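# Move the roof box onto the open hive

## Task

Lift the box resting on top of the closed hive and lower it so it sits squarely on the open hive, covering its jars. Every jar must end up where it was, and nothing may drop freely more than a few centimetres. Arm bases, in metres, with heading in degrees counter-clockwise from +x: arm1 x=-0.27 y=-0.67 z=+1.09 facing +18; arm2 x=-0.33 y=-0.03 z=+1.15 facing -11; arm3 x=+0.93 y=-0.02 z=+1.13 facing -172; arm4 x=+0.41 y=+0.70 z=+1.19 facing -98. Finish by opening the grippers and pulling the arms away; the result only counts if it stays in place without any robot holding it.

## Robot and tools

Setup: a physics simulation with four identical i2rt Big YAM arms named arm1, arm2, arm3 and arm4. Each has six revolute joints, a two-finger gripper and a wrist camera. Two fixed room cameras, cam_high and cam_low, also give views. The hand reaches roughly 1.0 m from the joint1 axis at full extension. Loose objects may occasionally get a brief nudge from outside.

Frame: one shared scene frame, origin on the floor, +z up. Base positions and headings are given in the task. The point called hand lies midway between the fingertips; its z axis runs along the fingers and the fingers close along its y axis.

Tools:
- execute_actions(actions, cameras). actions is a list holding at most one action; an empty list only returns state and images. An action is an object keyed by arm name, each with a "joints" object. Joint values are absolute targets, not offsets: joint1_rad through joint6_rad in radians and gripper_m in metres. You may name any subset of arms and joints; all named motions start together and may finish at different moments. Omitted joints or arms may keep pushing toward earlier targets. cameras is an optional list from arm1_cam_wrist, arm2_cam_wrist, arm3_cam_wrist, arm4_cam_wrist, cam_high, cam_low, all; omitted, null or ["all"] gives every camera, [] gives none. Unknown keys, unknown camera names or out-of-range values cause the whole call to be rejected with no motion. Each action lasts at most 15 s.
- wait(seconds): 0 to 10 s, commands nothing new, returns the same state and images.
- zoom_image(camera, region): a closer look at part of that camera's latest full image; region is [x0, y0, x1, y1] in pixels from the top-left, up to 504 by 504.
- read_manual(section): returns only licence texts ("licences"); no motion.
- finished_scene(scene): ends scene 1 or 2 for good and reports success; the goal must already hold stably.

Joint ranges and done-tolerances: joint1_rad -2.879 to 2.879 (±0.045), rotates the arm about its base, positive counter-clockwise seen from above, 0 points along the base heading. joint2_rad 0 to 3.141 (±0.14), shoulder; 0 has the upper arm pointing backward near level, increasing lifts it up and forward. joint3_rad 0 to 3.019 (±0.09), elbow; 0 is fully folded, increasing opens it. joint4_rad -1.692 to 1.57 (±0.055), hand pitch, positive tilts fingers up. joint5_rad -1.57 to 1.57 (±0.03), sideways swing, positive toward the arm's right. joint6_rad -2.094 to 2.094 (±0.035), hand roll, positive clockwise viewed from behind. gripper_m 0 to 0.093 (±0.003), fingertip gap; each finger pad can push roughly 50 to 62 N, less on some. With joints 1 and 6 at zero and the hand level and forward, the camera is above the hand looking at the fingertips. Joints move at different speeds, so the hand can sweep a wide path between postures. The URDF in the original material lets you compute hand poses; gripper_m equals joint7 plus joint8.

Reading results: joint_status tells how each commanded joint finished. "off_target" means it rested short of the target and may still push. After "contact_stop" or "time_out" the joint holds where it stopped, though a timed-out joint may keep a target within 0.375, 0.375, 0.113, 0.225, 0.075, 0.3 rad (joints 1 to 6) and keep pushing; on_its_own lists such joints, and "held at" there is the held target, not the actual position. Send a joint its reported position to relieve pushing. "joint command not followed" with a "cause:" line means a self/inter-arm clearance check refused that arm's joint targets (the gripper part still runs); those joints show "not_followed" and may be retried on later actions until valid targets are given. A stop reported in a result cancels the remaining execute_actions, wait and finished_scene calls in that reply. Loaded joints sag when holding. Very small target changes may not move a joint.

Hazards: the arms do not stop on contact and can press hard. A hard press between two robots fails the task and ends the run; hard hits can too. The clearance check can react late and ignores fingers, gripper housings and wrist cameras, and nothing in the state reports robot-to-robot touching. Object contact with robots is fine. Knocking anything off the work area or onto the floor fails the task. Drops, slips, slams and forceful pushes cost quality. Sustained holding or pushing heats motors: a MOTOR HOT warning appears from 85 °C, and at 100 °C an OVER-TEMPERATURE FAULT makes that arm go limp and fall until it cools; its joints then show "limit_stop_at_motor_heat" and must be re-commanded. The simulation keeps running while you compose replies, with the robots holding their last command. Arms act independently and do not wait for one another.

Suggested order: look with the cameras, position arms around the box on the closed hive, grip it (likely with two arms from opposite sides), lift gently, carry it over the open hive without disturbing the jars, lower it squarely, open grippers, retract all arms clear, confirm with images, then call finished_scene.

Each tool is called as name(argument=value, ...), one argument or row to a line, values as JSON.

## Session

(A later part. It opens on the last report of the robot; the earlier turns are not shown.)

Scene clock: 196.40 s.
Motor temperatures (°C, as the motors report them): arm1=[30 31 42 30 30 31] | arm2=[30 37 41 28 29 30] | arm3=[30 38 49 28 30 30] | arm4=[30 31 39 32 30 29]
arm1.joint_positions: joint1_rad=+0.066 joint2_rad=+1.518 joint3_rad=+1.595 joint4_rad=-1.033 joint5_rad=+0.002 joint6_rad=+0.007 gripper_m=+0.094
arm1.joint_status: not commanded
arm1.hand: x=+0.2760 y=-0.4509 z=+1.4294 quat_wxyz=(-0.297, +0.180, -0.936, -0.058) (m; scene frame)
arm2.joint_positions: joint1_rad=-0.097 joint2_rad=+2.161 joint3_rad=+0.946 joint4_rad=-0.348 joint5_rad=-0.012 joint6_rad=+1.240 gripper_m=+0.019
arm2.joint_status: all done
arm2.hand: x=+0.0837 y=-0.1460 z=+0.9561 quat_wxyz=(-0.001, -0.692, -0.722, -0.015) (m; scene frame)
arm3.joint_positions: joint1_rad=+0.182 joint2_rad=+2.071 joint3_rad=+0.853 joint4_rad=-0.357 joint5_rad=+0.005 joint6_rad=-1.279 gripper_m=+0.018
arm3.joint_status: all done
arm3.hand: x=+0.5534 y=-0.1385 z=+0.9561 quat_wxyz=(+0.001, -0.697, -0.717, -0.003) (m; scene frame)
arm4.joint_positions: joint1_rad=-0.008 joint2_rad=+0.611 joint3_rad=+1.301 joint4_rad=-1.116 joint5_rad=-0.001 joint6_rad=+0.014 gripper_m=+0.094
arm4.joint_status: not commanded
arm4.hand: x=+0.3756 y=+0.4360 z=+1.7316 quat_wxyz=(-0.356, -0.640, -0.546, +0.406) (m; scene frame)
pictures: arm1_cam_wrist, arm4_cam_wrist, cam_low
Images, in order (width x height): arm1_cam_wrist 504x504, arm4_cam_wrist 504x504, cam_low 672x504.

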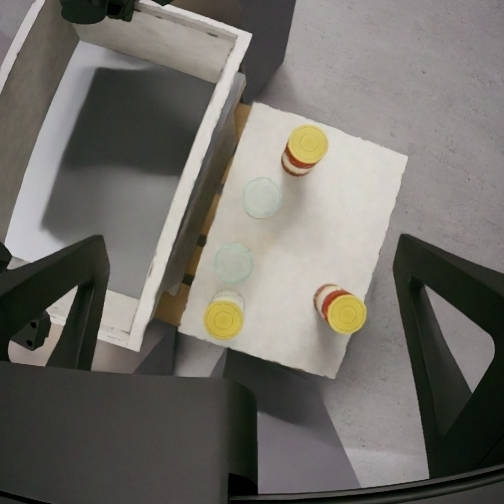

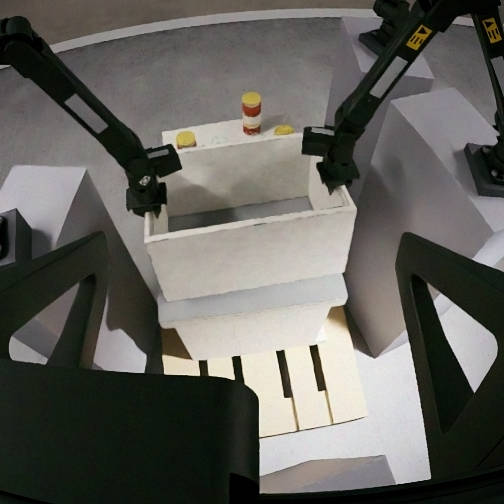

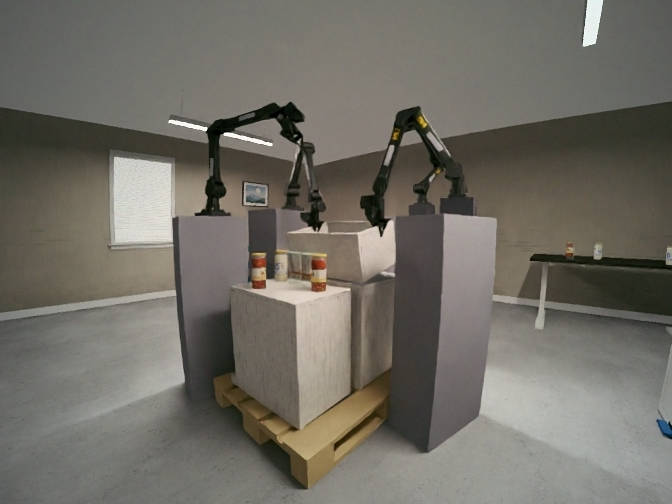

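execute_actions(
  actions=[
    {"arm2":{"joints":{"joint1_rad":-0.015,"joint2_rad":2.245,"joint3_rad":0.975,"joint4_rad":-0.258,"joint6_rad":1.33}},"arm3":{"joints":{"joint1_rad":0.097,"joint2_rad":2.16,"joint3_rad":0.865,"joint4_rad":-0.25,"joint6_rad":-1.365}}},
  ],
  cameras=["cam_low","arm2_cam_wrist","arm3_cam_wrist"],
)

Scene clock: 207.03 s.
Motor temperatures (°C, as the motors report them): arm1=[30 31 43 30 30 31] | arm2=[30 37 39 28 29 30] | arm3=[30 37 46 28 30 30] | arm4=[30 31 39 32 30 29]
arm1.joint_positions: joint1_rad=+0.066 joint2_rad=+1.518 joint3_rad=+1.595 joint4_rad=-1.033 joint5_rad=+0.002 joint6_rad=+0.007 gripper_m=+0.094
arm1.joint_status: not commanded
arm1.hand: x=+0.2760 y=-0.4509 z=+1.4294 quat_wxyz=(-0.297, +0.180, -0.936, -0.058) (m; scene frame)
arm2.joint_positions: joint1_rad=-0.006 joint2_rad=+2.274 joint3_rad=+0.957 joint4_rad=-0.252 joint5_rad=+0.003 joint6_rad=+1.323 gripper_m=+0.019
arm2.joint_status: all done
arm2.hand: x=+0.0838 y=-0.1090 z=+0.9130 quat_wxyz=(-0.001, -0.689, -0.725, -0.008) (m; scene frame)
arm3.joint_positions: joint1_rad=+0.089 joint2_rad=+2.177 joint3_rad=+0.849 joint4_rad=-0.251 joint5_rad=-0.004 joint6_rad=-1.369 gripper_m=+0.018
arm3.joint_status: all done
arm3.hand: x=+0.5545 y=-0.1021 z=+0.9165 quat_wxyz=(-0.004, -0.699, -0.715, -0.002) (m; scene frame)
arm4.joint_positions: joint1_rad=-0.008 joint2_rad=+0.611 joint3_rad=+1.301 joint4_rad=-1.116 joint5_rad=-0.001 joint6_rad=+0.014 gripper_m=+0.094
arm4.joint_status: not commanded
arm4.hand: x=+0.3756 y=+0.4360 z=+1.7316 quat_wxyz=(-0.356, -0.640, -0.546, +0.406) (m; scene frame)
pictures: arm2_cam_wrist, arm3_cam_wrist, cam_low
Images, in order (width x height): arm2_cam_wrist 504x504, arm3_cam_wrist 504x504, cam_low 672x504.

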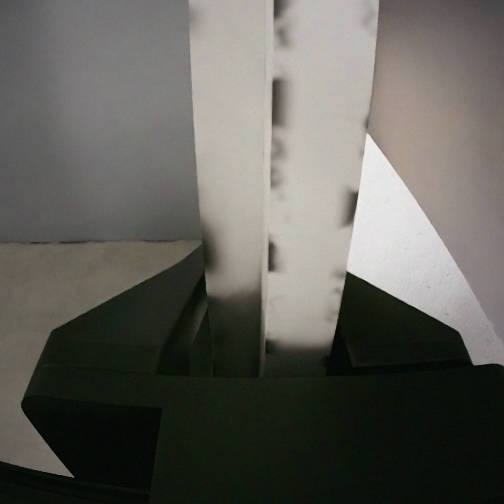

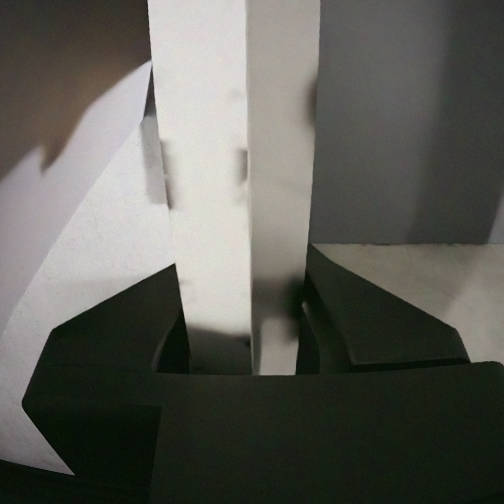

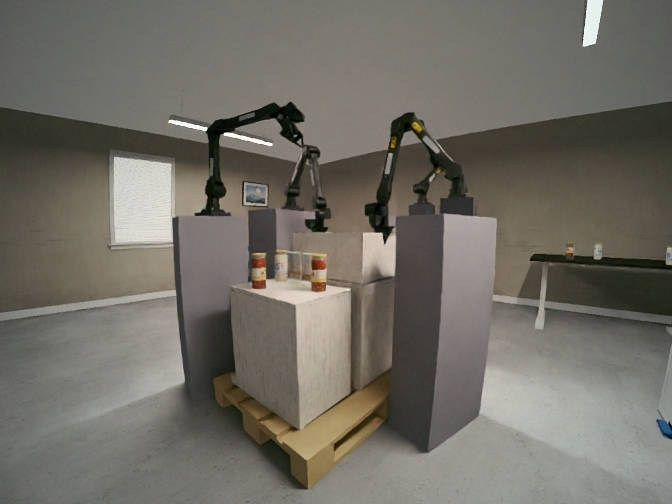

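execute_actions(
  actions=[
    {"arm2":{"joints":{"gripper_m":0.05,"joint2_rad":2.265,"joint3_rad":0.96}},"arm3":{"joints":{"gripper_m":0.05,"joint2_rad":2.18,"joint3_rad":0.852}}},
  ],
  cameras=[],
)

execute_actions(
  actions=[
    {"arm2":{"joints":{"joint1_rad":-0.060,"joint3_rad":0.985,"joint4_rad":-0.278,"joint6_rad":1.255}},"arm3":{"joints":{"joint1_rad":0.147,"joint3_rad":0.875,"joint4_rad":-0.272,"joint6_rad":-1.295}}},
  ],
  cameras=[],
)

execute_actions(
  actions=[
    {"arm2":{"joints":{"gripper_m":0.0}},"arm3":{"joints":{"gripper_m":0.0}}},
  ],
  cameras=["cam_low","arm2_cam_wrist","arm3_cam_wrist","arm1_cam_wrist","cam_high"],
)

zoom_image(
  camera="cam_high",
  region=[260, 180, 420, 300],
)

Scene clock: 226.43 s.
Motor temperatures (°C, as the motors report them): arm1=[30 32 43 30 30 31] | arm2=[30 36 37 28 28 30] | arm3=[30 36 43 28 30 30] | arm4=[30 31 39 32 30 29]
arm1.joint_positions: joint1_rad=+0.066 joint2_rad=+1.518 joint3_rad=+1.595 joint4_rad=-1.033 joint5_rad=+0.002 joint6_rad=+0.007 gripper_m=+0.094
arm1.joint_status: not commanded
arm1.hand: x=+0.2760 y=-0.4509 z=+1.4294 quat_wxyz=(-0.297, +0.180, -0.936, -0.058) (m; scene frame)
arm2.joint_positions: joint1_rad=-0.006 joint2_rad=+2.273 joint3_rad=+0.957 joint4_rad=-0.252 joint5_rad=+0.003 joint6_rad=+1.323 gripper_m=+0.050
arm2.joint_status: all done
arm2.hand: x=+0.0841 y=-0.1091 z=+0.9133 quat_wxyz=(-0.002, -0.689, -0.725, -0.008) (m; scene frame)
arm3.joint_positions: joint1_rad=+0.089 joint2_rad=+2.177 joint3_rad=+0.849 joint4_rad=-0.251 joint5_rad=-0.003 joint6_rad=-1.369 gripper_m=+0.050
arm3.joint_status: all done
arm3.hand: x=+0.5544 y=-0.1019 z=+0.9165 quat_wxyz=(-0.003, -0.699, -0.715, -0.003) (m; scene frame)
arm4.joint_positions: joint1_rad=-0.008 joint2_rad=+0.611 joint3_rad=+1.301 joint4_rad=-1.116 joint5_rad=-0.001 joint6_rad=+0.014 gripper_m=+0.094
arm4.joint_status: not commanded
arm4.hand: x=+0.3756 y=+0.4360 z=+1.7316 quat_wxyz=(-0.356, -0.640, -0.546, +0.406) (m; scene frame)
pictures: none
No camera images: the call's "cameras" was empty. Leave "cameras" out to get every camera's image.

Scene clock: 227.33 s.
Motor temperatures (°C, as the motors report them): arm1=[30 32 43 30 30 31] | arm2=[30 36 37 28 28 30] | arm3=[30 36 43 28 30 30] | arm4=[30 31 39 32 30 29]
arm1.joint_positions: joint1_rad=+0.066 joint2_rad=+1.518 joint3_rad=+1.595 joint4_rad=-1.033 joint5_rad=+0.002 joint6_rad=+0.007 gripper_m=+0.094
arm1.joint_status: not commanded
arm1.hand: x=+0.2760 y=-0.4509 z=+1.4294 quat_wxyz=(-0.297, +0.180, -0.936, -0.058) (m; scene frame)
arm2.joint_positions: joint1_rad=-0.061 joint2_rad=+2.273 joint3_rad=+0.969 joint4_rad=-0.270 joint5_rad=+0.003 joint6_rad=+1.271 gripper_m=+0.050
arm2.joint_status: all done
arm2.hand: x=+0.0819 y=-0.1317 z=+0.9142 quat_wxyz=(+0.001, -0.690, -0.724, -0.006) (m; scene frame)
arm3.joint_positions: joint1_rad=+0.150 joint2_rad=+2.177 joint3_rad=+0.854 joint4_rad=-0.263 joint5_rad=-0.001 joint6_rad=-1.306 gripper_m=+0.050
arm3.joint_status: all done
arm3.hand: x=+0.5602 y=-0.1245 z=+0.9169 quat_wxyz=(-0.004, -0.699, -0.715, -0.006) (m; scene frame)
arm4.joint_positions: joint1_rad=-0.008 joint2_rad=+0.611 joint3_rad=+1.301 joint4_rad=-1.116 joint5_rad=-0.001 joint6_rad=+0.014 gripper_m=+0.094
arm4.joint_status: not commanded
arm4.hand: x=+0.3756 y=+0.4360 z=+1.7316 quat_wxyz=(-0.356, -0.640, -0.546, +0.406) (m; scene frame)
pictures: none
No camera images: the call's "cameras" was empty. Leave "cameras" out to get every camera's image.

Scene clock: 227.93 s.
Motor temperatures (°C, as the motors report them): arm1=[30 32 43 30 30 31] | arm2=[30 36 37 28 28 30] | arm3=[30 36 43 28 30 30] | arm4=[30 31 39 32 30 29]
arm1.joint_positions: joint1_rad=+0.066 joint2_rad=+1.518 joint3_rad=+1.595 joint4_rad=-1.033 joint5_rad=+0.002 joint6_rad=+0.007 gripper_m=+0.094
arm1.joint_status: not commanded
arm1.hand: x=+0.2760 y=-0.4509 z=+1.4294 quat_wxyz=(-0.297, +0.180, -0.936, -0.058) (m; scene frame)
arm2.joint_positions: joint1_rad=-0.061 joint2_rad=+2.273 joint3_rad=+0.973 joint4_rad=-0.269 joint5_rad=-0.001 joint6_rad=+1.269 gripper_m=+0.019
arm2.joint_status: gripper_m off_target (ended at +0.019, target +0.000)
arm2.hand: x=+0.0844 y=-0.1316 z=+0.9145 quat_wxyz=(+0.000, -0.689, -0.725, -0.009) (m; scene frame)
arm3.joint_positions: joint1_rad=+0.150 joint2_rad=+2.177 joint3_rad=+0.861 joint4_rad=-0.262 joint5_rad=+0.000 joint6_rad=-1.308 gripper_m=+0.018
arm3.joint_status: gripper_m off_target (ended at +0.018, target +0.000)
arm3.hand: x=+0.5561 y=-0.1254 z=+0.9175 quat_wxyz=(-0.002, -0.699, -0.716, -0.004) (m; scene frame)
arm4.joint_positions: joint1_rad=-0.008 joint2_rad=+0.611 joint3_rad=+1.301 joint4_rad=-1.116 joint5_rad=-0.001 joint6_rad=+0.014 gripper_m=+0.094
arm4.joint_status: not commanded
arm4.hand: x=+0.3756 y=+0.4360 z=+1.7316 quat_wxyz=(-0.356, -0.640, -0.546, +0.406) (m; scene frame)
pictures: arm1_cam_wrist, arm2_cam_wrist, arm3_cam_wrist, cam_high, cam_low
Images, in order (width x height): arm1_cam_wrist 504x504, arm2_cam_wrist 504x504, arm3_cam_wrist 504x504, cam_high 672x504, cam_low 672x504.

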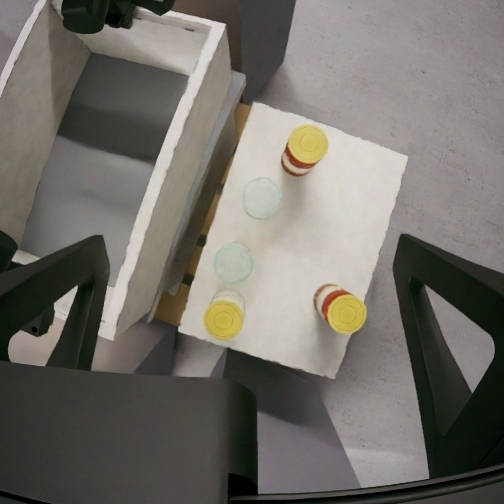

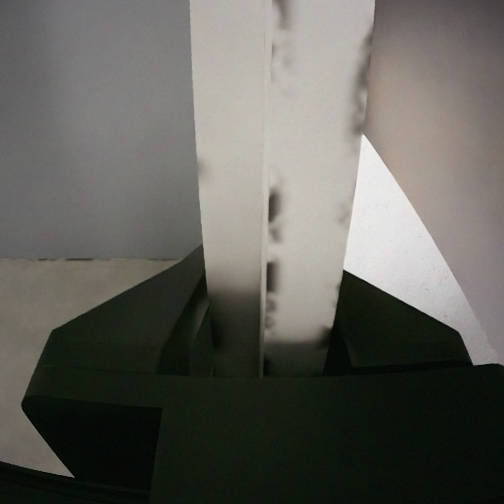

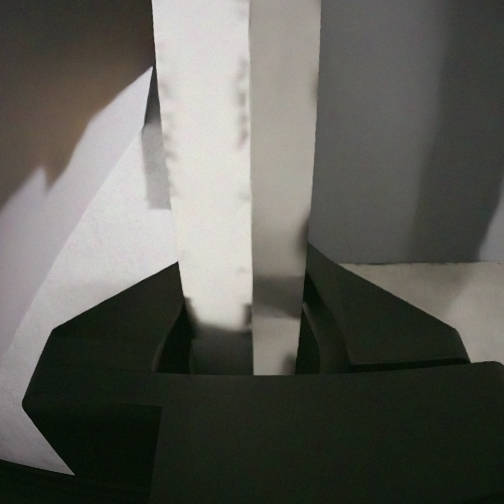

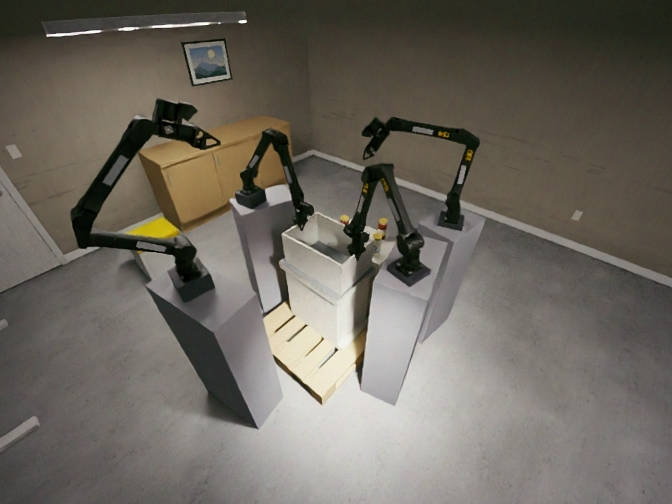

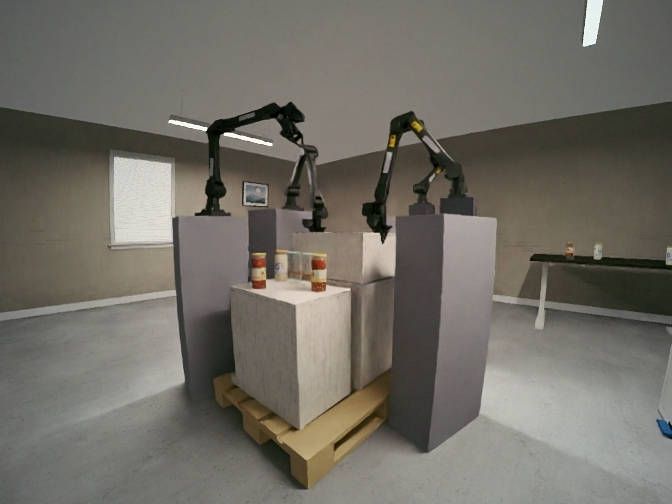

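Region (260, 180, 420, 300) of cam_high's 672x504 image, scaled by 3.150, with more detail than that image has; it fills the top 378 rows of this view, and the rest is white.

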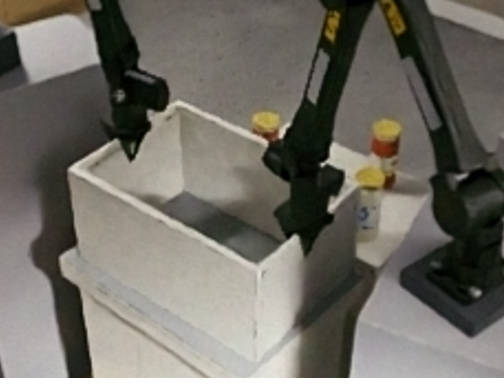

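execute_actions(
  actions=[
    {"arm2":{"joints":{"joint2_rad":1.88,"joint3_rad":0.955,"joint4_rad":-0.56,"joint6_rad":1.269}},"arm3":{"joints":{"joint2_rad":1.77,"joint3_rad":0.855,"joint4_rad":-0.57,"joint6_rad":-1.308}}},
  ],
  cameras=[],
)

execute_actions(
  actions=[
    {"arm2":{"joints":{"joint2_rad":1.65,"joint3_rad":1.03,"joint4_rad":-0.825}},"arm3":{"joints":{"joint2_rad":1.53,"joint3_rad":0.955,"joint4_rad":-0.865}}},
  ],
  cameras=["arm2_cam_wrist"],
)

execute_actions(
  actions=[
    {"arm2":{"joints":{"joint1_rad":-0.353,"joint2_rad":1.73,"joint3_rad":1.165,"joint4_rad":-0.868,"joint6_rad":0.965}},"arm3":{"joints":{"joint1_rad":0.433,"joint2_rad":1.662,"joint3_rad":1.145,"joint4_rad":-0.905,"joint6_rad":-1.03}}},
  ],
  cameras=["arm2_cam_wrist","cam_low"],
)

Scene clock: 245.53 s.
Motor temperatures (°C, as the motors report them): arm1=[30 32 43 30 30 31] | arm2=[30 36 36 28 28 30] | arm3=[30 36 42 28 30 30] | arm4=[30 31 39 32 30 29]
arm1.joint_positions: joint1_rad=+0.066 joint2_rad=+1.518 joint3_rad=+1.595 joint4_rad=-1.033 joint5_rad=+0.002 joint6_rad=+0.007 gripper_m=+0.094
arm1.joint_status: not commanded
arm1.hand: x=+0.2760 y=-0.4509 z=+1.4294 quat_wxyz=(-0.297, +0.180, -0.936, -0.058) (m; scene frame)
arm2.joint_positions: joint1_rad=-0.060 joint2_rad=+1.943 joint3_rad=+0.922 joint4_rad=-0.553 joint5_rad=-0.010 joint6_rad=+1.269 gripper_m=+0.019
arm2.joint_status: all done
arm2.hand: x=+0.0844 y=-0.1318 z=+1.0399 quat_wxyz=(+0.004, -0.689, -0.725, -0.012) (m; scene frame)
arm3.joint_positions: joint1_rad=+0.150 joint2_rad=+1.831 joint3_rad=+0.825 joint4_rad=-0.569 joint5_rad=+0.004 joint6_rad=-1.311 gripper_m=+0.018
arm3.joint_status: all done
arm3.hand: x=+0.5553 y=-0.1249 z=+1.0405 quat_wxyz=(+0.001, -0.697, -0.717, -0.003) (m; scene frame)
arm4.joint_positions: joint1_rad=-0.008 joint2_rad=+0.611 joint3_rad=+1.301 joint4_rad=-1.116 joint5_rad=-0.001 joint6_rad=+0.014 gripper_m=+0.094
arm4.joint_status: not commanded
arm4.hand: x=+0.3756 y=+0.4360 z=+1.7316 quat_wxyz=(-0.356, -0.640, -0.546, +0.406) (m; scene frame)
pictures: none
No camera images: the call's "cameras" was empty. Leave "cameras" out to get every camera's image.

Scene clock: 247.77 s.
Motor temperatures (°C, as the motors report them): arm1=[30 32 43 30 30 31] | arm2=[30 36 37 28 28 30] | arm3=[30 36 43 28 30 30] | arm4=[30 31 39 32 30 29]
arm1.joint_positions: joint1_rad=+0.066 joint2_rad=+1.518 joint3_rad=+1.595 joint4_rad=-1.033 joint5_rad=+0.002 joint6_rad=+0.007 gripper_m=+0.094
arm1.joint_status: not commanded
arm1.hand: x=+0.2760 y=-0.4509 z=+1.4294 quat_wxyz=(-0.297, +0.180, -0.936, -0.058) (m; scene frame)
arm2.joint_positions: joint1_rad=-0.059 joint2_rad=+1.713 joint3_rad=+0.958 joint4_rad=-0.804 joint5_rad=-0.012 joint6_rad=+1.266 gripper_m=+0.019
arm2.joint_status: all done
arm2.hand: x=+0.0855 y=-0.1328 z=+1.1409 quat_wxyz=(-0.002, -0.687, -0.726, -0.016) (m; scene frame)
arm3.joint_positions: joint1_rad=+0.150 joint2_rad=+1.585 joint3_rad=+0.865 joint4_rad=-0.846 joint5_rad=+0.006 joint6_rad=-1.316 gripper_m=+0.018
arm3.joint_status: joint3_rad time_out (moved +0.039 of +0.130); the others done
arm3.on_its_own: joint3_rad reads +0.865 and still pushes toward +0.955 since a time_out
arm3.hand: x=+0.5599 y=-0.1233 z=+1.1408 quat_wxyz=(+0.004, -0.696, -0.719, +0.001) (m; scene frame)
arm4.joint_positions: joint1_rad=-0.008 joint2_rad=+0.611 joint3_rad=+1.301 joint4_rad=-1.116 joint5_rad=-0.001 joint6_rad=+0.014 gripper_m=+0.094
arm4.joint_status: not commanded
arm4.hand: x=+0.3756 y=+0.4360 z=+1.7316 quat_wxyz=(-0.356, -0.640, -0.546, +0.406) (m; scene frame)
pictures: arm2_cam_wrist
Images, in order (width x height): arm2_cam_wrist 504x504.

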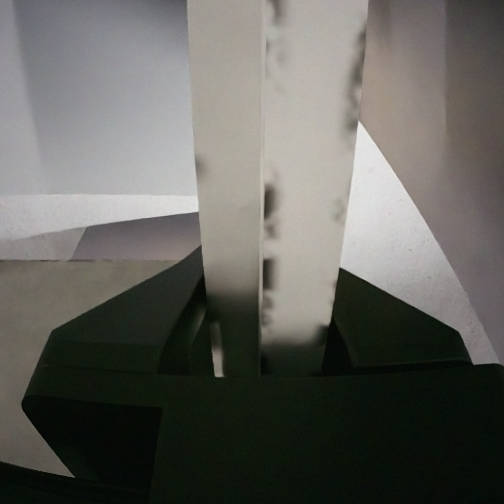

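not run: a stop came earlier in this reply.

execute_actions(
  actions=[
    {"arm2":{"joints":{"joint1_rad":-0.353,"joint2_rad":1.73,"joint3_rad":1.165,"joint4_rad":-0.868,"joint6_rad":0.965}},"arm3":{"joints":{"joint1_rad":0.433,"joint2_rad":1.662,"joint3_rad":1.14,"joint4_rad":-0.905,"joint6_rad":-1.03}}},
  ],
  cameras=["arm2_cam_wrist"],
)

execute_actions(
  actions=[
    {"arm2":{"joints":{"joint1_rad":-0.561,"joint2_rad":1.842,"joint3_rad":1.39,"joint4_rad":-0.948,"joint6_rad":0.755}},"arm3":{"joints":{"joint1_rad":0.632,"joint2_rad":1.825,"joint3_rad":1.43,"joint4_rad":-1.003,"joint6_rad":-0.838}}},
  ],
  cameras=["arm2_cam_wrist","cam_low"],
)

Scene clock: 258.90 s.
Motor temperatures (°C, as the motors report them): arm1=[30 32 43 30 30 31] | arm2=[30 36 39 28 29 30] | arm3=[30 36 47 28 30 30] | arm4=[30 31 39 32 30 29]
arm1.joint_positions: joint1_rad=+0.066 joint2_rad=+1.518 joint3_rad=+1.595 joint4_rad=-1.033 joint5_rad=+0.002 joint6_rad=+0.007 gripper_m=+0.094
arm1.joint_status: not commanded
arm1.hand: x=+0.2760 y=-0.4509 z=+1.4294 quat_wxyz=(-0.297, +0.180, -0.936, -0.058) (m; scene frame)
arm2.joint_positions: joint1_rad=-0.356 joint2_rad=+1.816 joint3_rad=+1.113 joint4_rad=-0.862 joint5_rad=-0.010 joint6_rad=+0.962 gripper_m=+0.019
arm2.joint_status: all done
arm2.hand: x=+0.0789 y=-0.2738 z=+1.1397 quat_wxyz=(-0.002, -0.685, -0.729, -0.014) (m; scene frame)
arm3.joint_positions: joint1_rad=+0.434 joint2_rad=+1.737 joint3_rad=+1.064 joint4_rad=-0.906 joint5_rad=+0.005 joint6_rad=-1.037 gripper_m=+0.018
arm3.joint_status: all done
arm3.hand: x=+0.5502 y=-0.2572 z=+1.1390 quat_wxyz=(+0.002, -0.694, -0.720, -0.004) (m; scene frame)
arm4.joint_positions: joint1_rad=-0.008 joint2_rad=+0.611 joint3_rad=+1.301 joint4_rad=-1.116 joint5_rad=-0.001 joint6_rad=+0.014 gripper_m=+0.094
arm4.joint_status: not commanded
arm4.hand: x=+0.3756 y=+0.4360 z=+1.7316 quat_wxyz=(-0.356, -0.640, -0.546, +0.406) (m; scene frame)
pictures: arm2_cam_wrist
Images, in order (width x height): arm2_cam_wrist 504x504.

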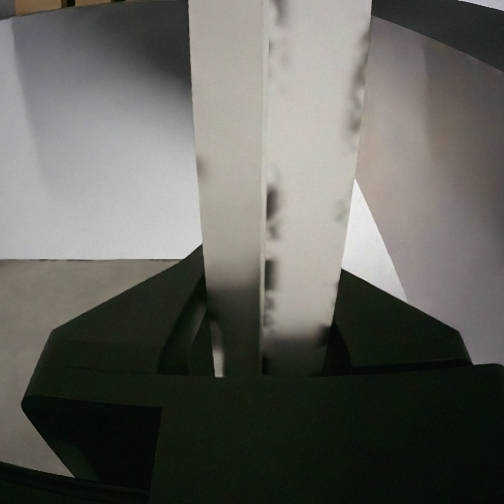

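Scene clock: 260.63 s.
Motor temperatures (°C, as the motors report them): arm1=[30 32 43 30 30 31] | arm2=[30 36 40 28 29 30] | arm3=[30 36 48 28 30 30] | arm4=[30 31 39 32 30 29]
arm1.joint_positions: joint1_rad=+0.066 joint2_rad=+1.518 joint3_rad=+1.595 joint4_rad=-1.033 joint5_rad=+0.002 joint6_rad=+0.007 gripper_m=+0.094
arm1.joint_status: not commanded
arm1.hand: x=+0.2760 y=-0.4509 z=+1.4294 quat_wxyz=(-0.297, +0.180, -0.936, -0.058) (m; scene frame)
arm2.joint_positions: joint1_rad=-0.560 joint2_rad=+1.944 joint3_rad=+1.327 joint4_rad=-0.941 joint5_rad=-0.007 joint6_rad=+0.766 gripper_m=+0.019
arm2.joint_status: all done
arm2.hand: x=+0.0683 y=-0.3961 z=+1.1411 quat_wxyz=(-0.006, -0.688, -0.726, -0.012) (m; scene frame)
arm3.joint_positions: joint1_rad=+0.624 joint2_rad=+1.923 joint3_rad=+1.348 joint4_rad=-1.001 joint5_rad=+0.010 joint6_rad=-0.835 gripper_m=+0.018
arm3.joint_status: all done
arm3.hand: x=+0.5391 y=-0.3838 z=+1.1391 quat_wxyz=(+0.005, -0.698, -0.716, -0.003) (m; scene frame)
arm4.joint_positions: joint1_rad=-0.008 joint2_rad=+0.611 joint3_rad=+1.301 joint4_rad=-1.116 joint5_rad=-0.001 joint6_rad=+0.014 gripper_m=+0.094
arm4.joint_status: not commanded
arm4.hand: x=+0.3756 y=+0.4360 z=+1.7316 quat_wxyz=(-0.356, -0.640, -0.546, +0.406) (m; scene frame)
pictures: arm2_cam_wrist, cam_low
Images, in order (width x height): arm2_cam_wrist 504x504, cam_low 672x504.

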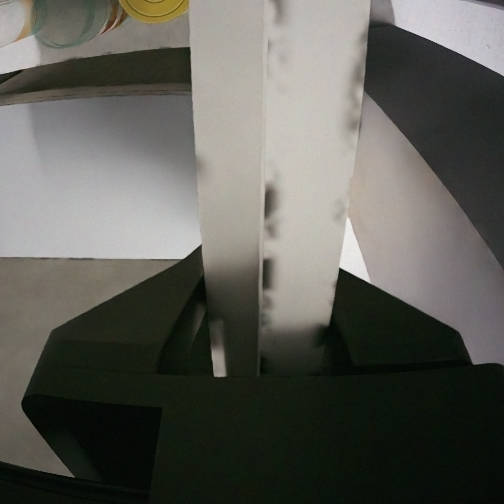

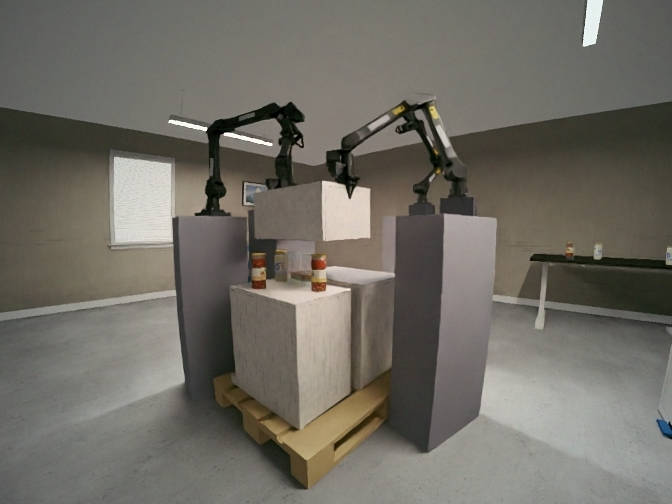

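execute_actions(
  actions=[],
)

Scene clock: 286.37 s.
Motor temperatures (°C, as the motors report them): arm1=[30 32 43 30 30 31] | arm2=[30 37 42 28 29 30] | arm3=[30 38 51 28 30 30] | arm4=[30 31 39 32 30 29]
arm1.joint_positions: joint1_rad=+0.066 joint2_rad=+1.518 joint3_rad=+1.595 joint4_rad=-1.033 joint5_rad=+0.002 joint6_rad=+0.007 gripper_m=+0.094
arm1.joint_status: not commanded
arm1.hand: x=+0.2760 y=-0.4509 z=+1.4294 quat_wxyz=(-0.297, +0.180, -0.936, -0.058) (m; scene frame)
arm2.joint_positions: joint1_rad=-0.560 joint2_rad=+1.944 joint3_rad=+1.327 joint4_rad=-0.941 joint5_rad=-0.007 joint6_rad=+0.766 gripper_m=+0.019
arm2.joint_status: all done
arm2.hand: x=+0.0683 y=-0.3961 z=+1.1411 quat_wxyz=(-0.006, -0.688, -0.726, -0.012) (m; scene frame)
arm3.joint_positions: joint1_rad=+0.624 joint2_rad=+1.923 joint3_rad=+1.348 joint4_rad=-1.001 joint5_rad=+0.010 joint6_rad=-0.836 gripper_m=+0.018
arm3.joint_status: all done
arm3.hand: x=+0.5391 y=-0.3838 z=+1.1391 quat_wxyz=(+0.005, -0.698, -0.716, -0.003) (m; scene frame)
arm4.joint_positions: joint1_rad=-0.008 joint2_rad=+0.611 joint3_rad=+1.301 joint4_rad=-1.116 joint5_rad=-0.001 joint6_rad=+0.014 gripper_m=+0.094
arm4.joint_status: not commanded
arm4.hand: x=+0.3756 y=+0.4360 z=+1.7316 quat_wxyz=(-0.356, -0.640, -0.546, +0.406) (m; scene frame)
pictures: arm1_cam_wrist, arm2_cam_wrist, arm3_cam_wrist, arm4_cam_wrist, cam_high, cam_low
Images, in order (width x height): arm1_cam_wrist 504x504, arm2_cam_wrist 504x504, arm3_cam_wrist 504x504, arm4_cam_wrist 504x504, cam_high 672x504, cam_low 672x504.

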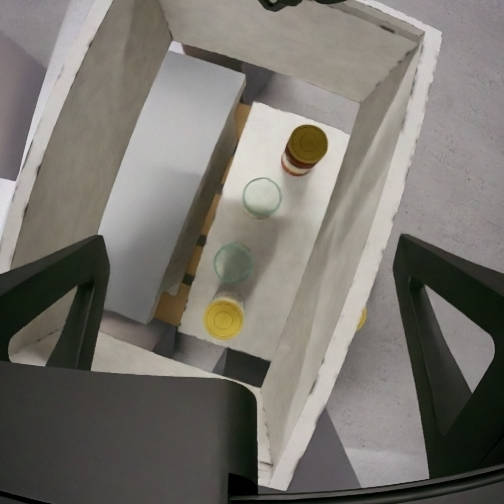

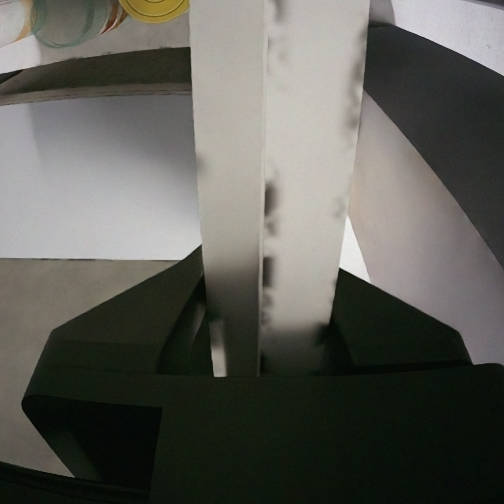

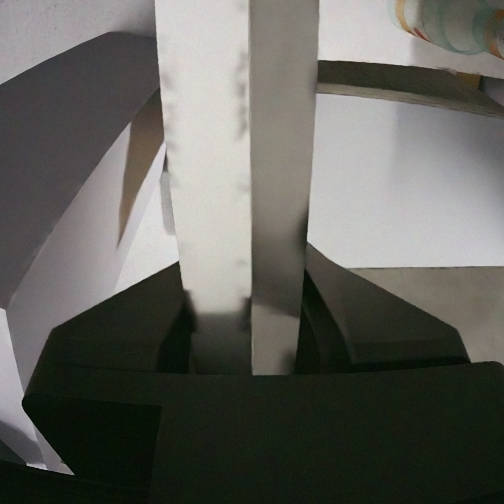

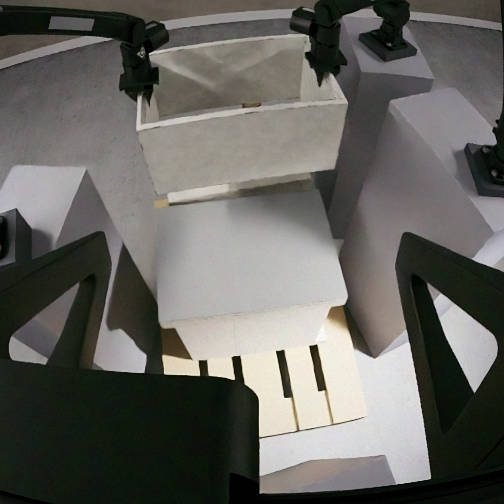

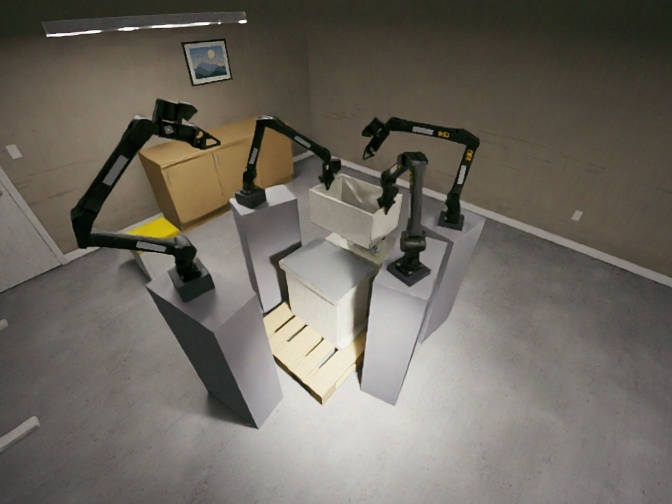

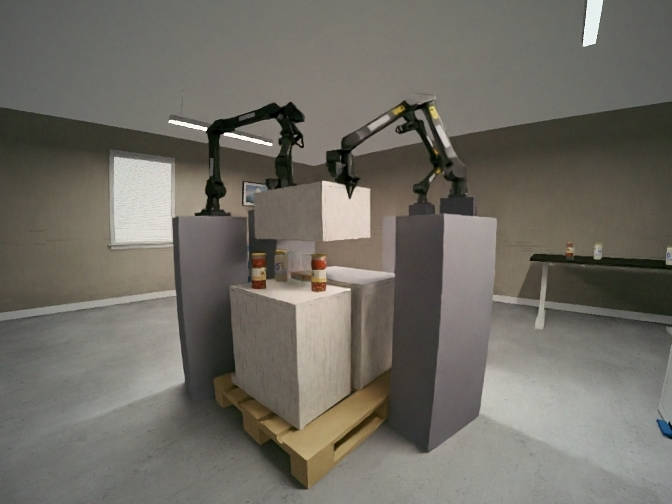

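execute_actions(
  actions=[
    {"arm2":{"joints":{"joint1_rad":-0.655,"joint2_rad":1.95,"joint3_rad":1.605,"joint4_rad":-1.035,"joint6_rad":0.655}},"arm3":{"joints":{"joint1_rad":0.705,"joint2_rad":1.94,"joint3_rad":1.645,"joint4_rad":-1.09,"joint6_rad":-0.775}}},
  ],
  cameras=["cam_low"],
)

execute_actions(
  actions=[
    {"arm2":{"joints":{"joint1_rad":-0.745,"joint2_rad":2.06,"joint3_rad":1.82,"joint4_rad":-1.125,"joint6_rad":0.556}},"arm3":{"joints":{"joint1_rad":0.78,"joint2_rad":2.06,"joint3_rad":1.865,"joint4_rad":-1.177,"joint6_rad":-0.712}}},
  ],
)

Scene clock: 306.13 s.
Motor temperatures (°C, as the motors report them): arm1=[30 32 43 30 30 31] | arm2=[30 38 42 28 29 30] | arm3=[30 39 53 28 30 30] | arm4=[30 31 39 32 30 29]
arm1.joint_positions: joint1_rad=+0.066 joint2_rad=+1.518 joint3_rad=+1.595 joint4_rad=-1.033 joint5_rad=+0.002 joint6_rad=+0.007 gripper_m=+0.094
arm1.joint_status: not commanded
arm1.hand: x=+0.2760 y=-0.4509 z=+1.4294 quat_wxyz=(-0.297, +0.180, -0.936, -0.058) (m; scene frame)
arm2.joint_positions: joint1_rad=-0.652 joint2_rad=+2.069 joint3_rad=+1.510 joint4_rad=-1.014 joint5_rad=-0.013 joint6_rad=+0.666 gripper_m=+0.019
arm2.joint_status: joint3_rad time_out (moved +0.183 of +0.278); the others done
arm2.on_its_own: joint3_rad reads +1.510 and still pushes toward +1.605 since a time_out
arm2.hand: x=+0.0658 y=-0.4657 z=+1.1312 quat_wxyz=(+0.000, -0.685, -0.729, -0.015) (m; scene frame)
arm3.joint_positions: joint1_rad=+0.698 joint2_rad=+2.044 joint3_rad=+1.524 joint4_rad=-1.074 joint5_rad=+0.013 joint6_rad=-0.780 gripper_m=+0.018
arm3.joint_status: joint3_rad time_out (moved +0.177 of +0.297); the others done
arm3.on_its_own: joint3_rad reads +1.524 and still pushes toward +1.637 since a time_out
arm3.hand: x=+0.5362 y=-0.4450 z=+1.1316 quat_wxyz=(+0.007, -0.691, -0.722, -0.011) (m; scene frame)
arm4.joint_positions: joint1_rad=-0.008 joint2_rad=+0.611 joint3_rad=+1.301 joint4_rad=-1.116 joint5_rad=-0.001 joint6_rad=+0.014 gripper_m=+0.094
arm4.joint_status: not commanded
arm4.hand: x=+0.3756 y=+0.4360 z=+1.7316 quat_wxyz=(-0.356, -0.640, -0.546, +0.406) (m; scene frame)
pictures: cam_low
Images, in order (width x height): cam_low 672x504.

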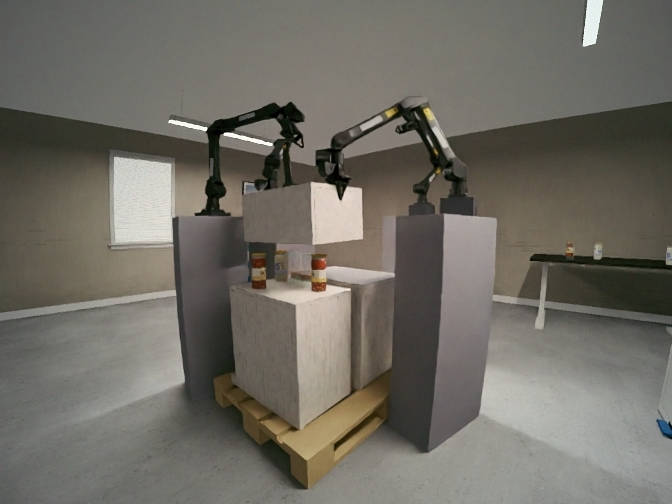

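not run: a stop came earlier in this reply.

execute_actions(
  actions=[
    {"arm2":{"joints":{"joint1_rad":-0.745,"joint2_rad":2.05,"joint3_rad":1.845,"joint4_rad":-1.125,"joint6_rad":0.556}},"arm3":{"joints":{"joint1_rad":0.78,"joint2_rad":2.05,"joint3_rad":1.90,"joint4_rad":-1.177,"joint6_rad":-0.712}}},
  ],
)

Scene clock: 325.30 s.
Motor temperatures (°C, as the motors report them): arm1=[30 32 43 30 30 31] | arm2=[30 39 45 28 29 30] | arm3=[30 40 57 28 30 30] | arm4=[30 31 40 32 30 29]
arm1.joint_positions: joint1_rad=+0.066 joint2_rad=+1.518 joint3_rad=+1.595 joint4_rad=-1.033 joint5_rad=+0.002 joint6_rad=+0.007 gripper_m=+0.094
arm1.joint_status: not commanded
arm1.hand: x=+0.2760 y=-0.4509 z=+1.4294 quat_wxyz=(-0.297, +0.180, -0.936, -0.058) (m; scene frame)
arm2.joint_positions: joint1_rad=-0.739 joint2_rad=+2.181 joint3_rad=+1.742 joint4_rad=-1.114 joint5_rad=-0.008 joint6_rad=+0.569 gripper_m=+0.019
arm2.joint_status: joint3_rad time_out (moved +0.232 of +0.335); the others done
arm2.on_its_own: joint3_rad reads +1.742 and still pushes toward +1.845 since a time_out
arm2.hand: x=+0.0606 y=-0.5458 z=+1.1416 quat_wxyz=(-0.010, -0.681, -0.732, -0.010) (m; scene frame)
arm3.joint_positions: joint1_rad=+0.769 joint2_rad=+2.166 joint3_rad=+1.767 joint4_rad=-1.171 joint5_rad=+0.008 joint6_rad=-0.717 gripper_m=+0.018
arm3.joint_status: joint3_rad time_out (moved +0.243 of +0.376); the others done
arm3.on_its_own: joint3_rad reads +1.767 and still pushes toward +1.880 since a time_out
arm3.hand: x=+0.5303 y=-0.5208 z=+1.1423 quat_wxyz=(+0.004, -0.688, -0.725, +0.001) (m; scene frame)
arm4.joint_positions: joint1_rad=-0.008 joint2_rad=+0.611 joint3_rad=+1.301 joint4_rad=-1.116 joint5_rad=-0.001 joint6_rad=+0.014 gripper_m=+0.094
arm4.joint_status: not commanded
arm4.hand: x=+0.3756 y=+0.4360 z=+1.7316 quat_wxyz=(-0.356, -0.640, -0.546, +0.406) (m; scene frame)
pictures: arm1_cam_wrist, arm2_cam_wrist, arm3_cam_wrist, arm4_cam_wrist, cam_high, cam_low
Images, in order (width x height): arm1_cam_wrist 504x504, arm2_cam_wrist 504x504, arm3_cam_wrist 504x504, arm4_cam_wrist 504x504, cam_high 672x504, cam_low 672x504.

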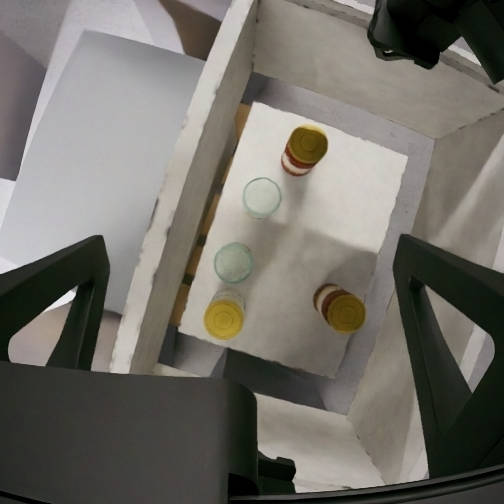

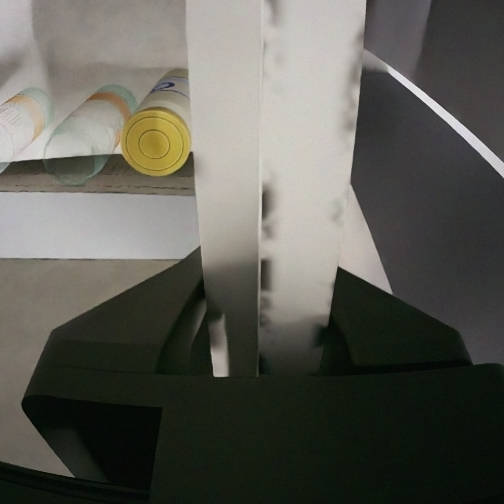

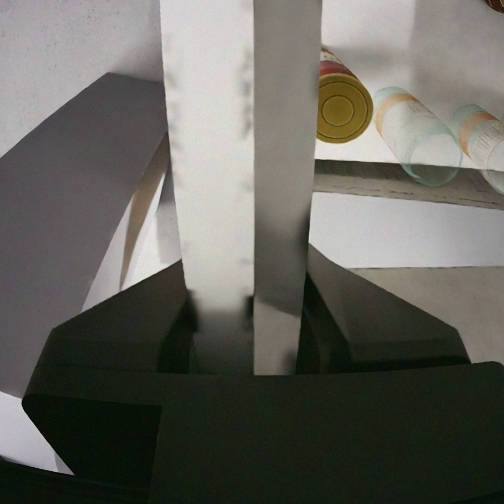

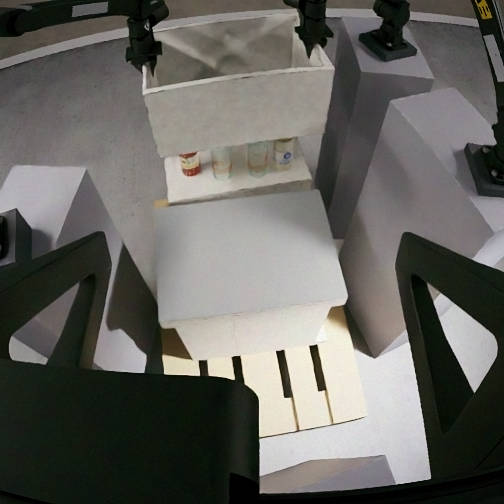

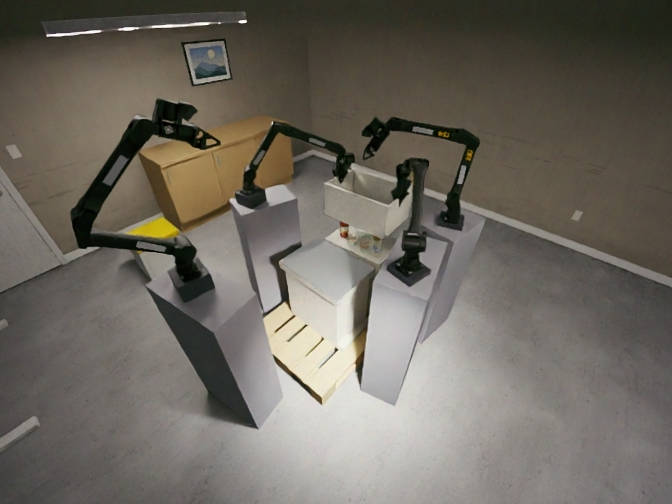

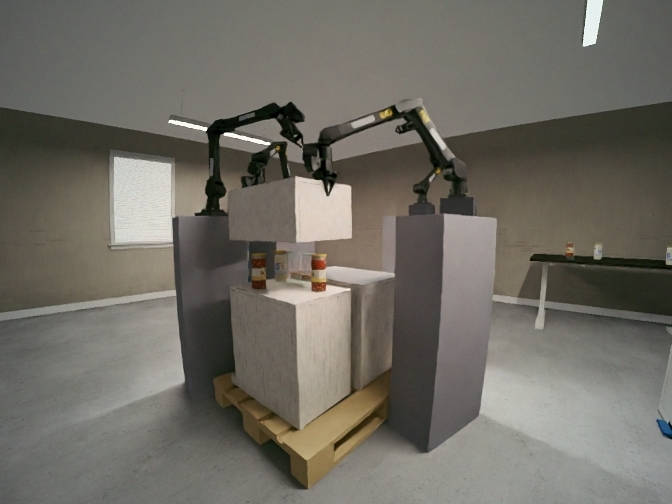

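execute_actions(
  actions=[
    {"arm2":{"joints":{"joint1_rad":-0.752,"joint2_rad":2.14,"joint4_rad":-1.02}},"arm3":{"joints":{"joint1_rad":0.792,"joint2_rad":2.14,"joint4_rad":-1.07}}},
  ],
  cameras=["arm1_cam_wrist","cam_low","arm4_cam_wrist","arm2_cam_wrist"],
)

Scene clock: 358.90 s.
Motor temperatures (°C, as the motors report them): arm1=[30 32 44 30 30 31] | arm2=[30 41 48 28 29 30] | arm3=[30 43 60 28 30 30] | arm4=[30 31 40 32 30 29]
arm1.joint_positions: joint1_rad=+0.066 joint2_rad=+1.518 joint3_rad=+1.595 joint4_rad=-1.033 joint5_rad=+0.002 joint6_rad=+0.007 gripper_m=+0.094
arm1.joint_status: not commanded
arm1.hand: x=+0.2760 y=-0.4509 z=+1.4294 quat_wxyz=(-0.297, +0.180, -0.936, -0.058) (m; scene frame)
arm2.joint_positions: joint1_rad=-0.746 joint2_rad=+2.282 joint3_rad=+1.742 joint4_rad=-1.013 joint5_rad=-0.005 joint6_rad=+0.569 gripper_m=+0.019
arm2.joint_status: joint2_rad off_target (ended at +2.282, target +2.140); the others done
arm2.on_its_own: joint3_rad reads +1.742 and still pushes toward +1.845 since a time_out
arm2.hand: x=+0.0621 y=-0.5543 z=+1.0783 quat_wxyz=(-0.009, -0.684, -0.730, -0.009) (m; scene frame)
arm3.joint_positions: joint1_rad=+0.778 joint2_rad=+2.267 joint3_rad=+1.767 joint4_rad=-1.071 joint5_rad=+0.006 joint6_rad=-0.702 gripper_m=+0.018
arm3.joint_status: all done
arm3.on_its_own: joint3_rad reads +1.767 and still pushes toward +1.880 since a time_out
arm3.hand: x=+0.5295 y=-0.5320 z=+1.0786 quat_wxyz=(+0.003, -0.690, -0.723, +0.000) (m; scene frame)
arm4.joint_positions: joint1_rad=-0.008 joint2_rad=+0.611 joint3_rad=+1.301 joint4_rad=-1.116 joint5_rad=-0.001 joint6_rad=+0.014 gripper_m=+0.094
arm4.joint_status: not commanded
arm4.hand: x=+0.3756 y=+0.4360 z=+1.7316 quat_wxyz=(-0.356, -0.640, -0.546, +0.406) (m; scene frame)
pictures: arm1_cam_wrist, arm2_cam_wrist, arm4_cam_wrist, cam_low
Images, in order (width x height): arm1_cam_wrist 504x504, arm2_cam_wrist 504x504, arm4_cam_wrist 504x504, cam_low 672x504.

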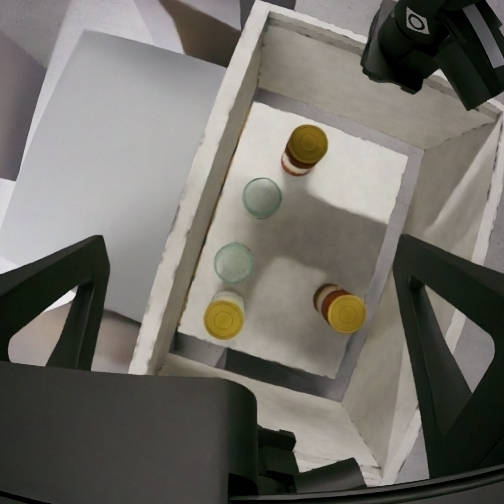

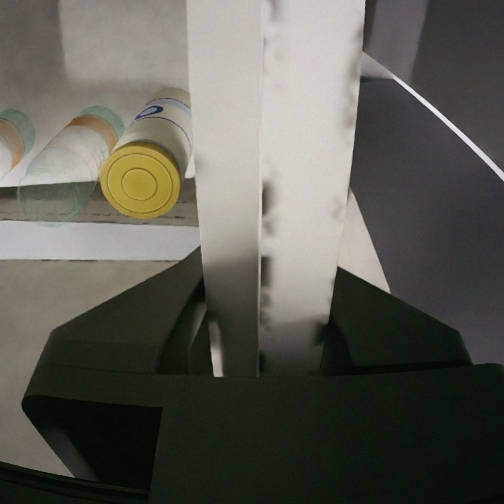

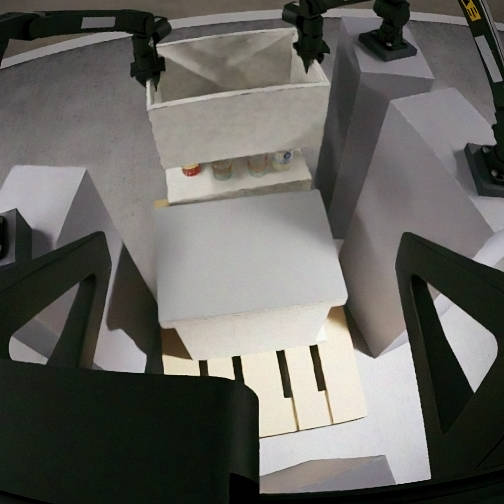

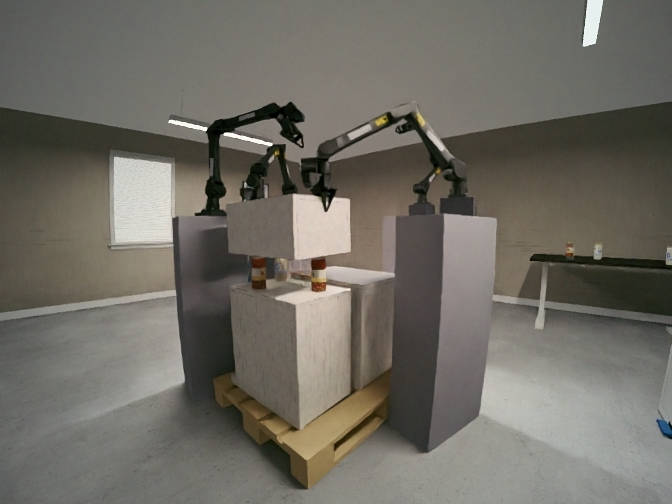

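zoom_image(
  camera="arm1_cam_wrist",
  region=[130,60,460,420],
)

zoom_image(
  camera="cam_low",
  region=[200,180,380,340],
)

Region (130, 60, 460, 420) of arm1_cam_wrist's 504x504 image, scaled by 1.400, with more detail than that image has; it fills the left 462 columns of this view, and the rest is white.

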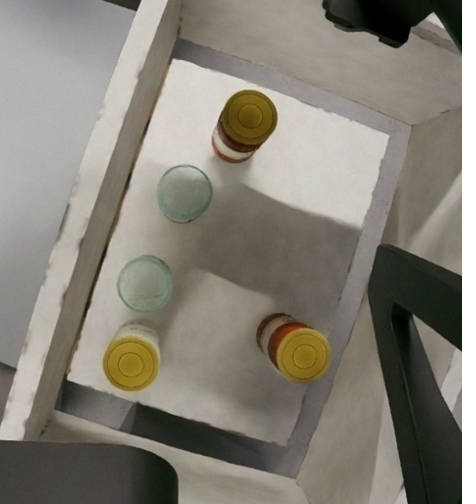

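Region (200, 180, 380, 340) of cam_low's 672x504 image, scaled by 2.800, with more detail than that image has.

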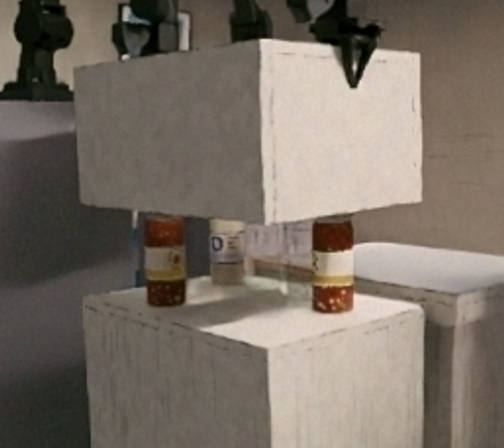

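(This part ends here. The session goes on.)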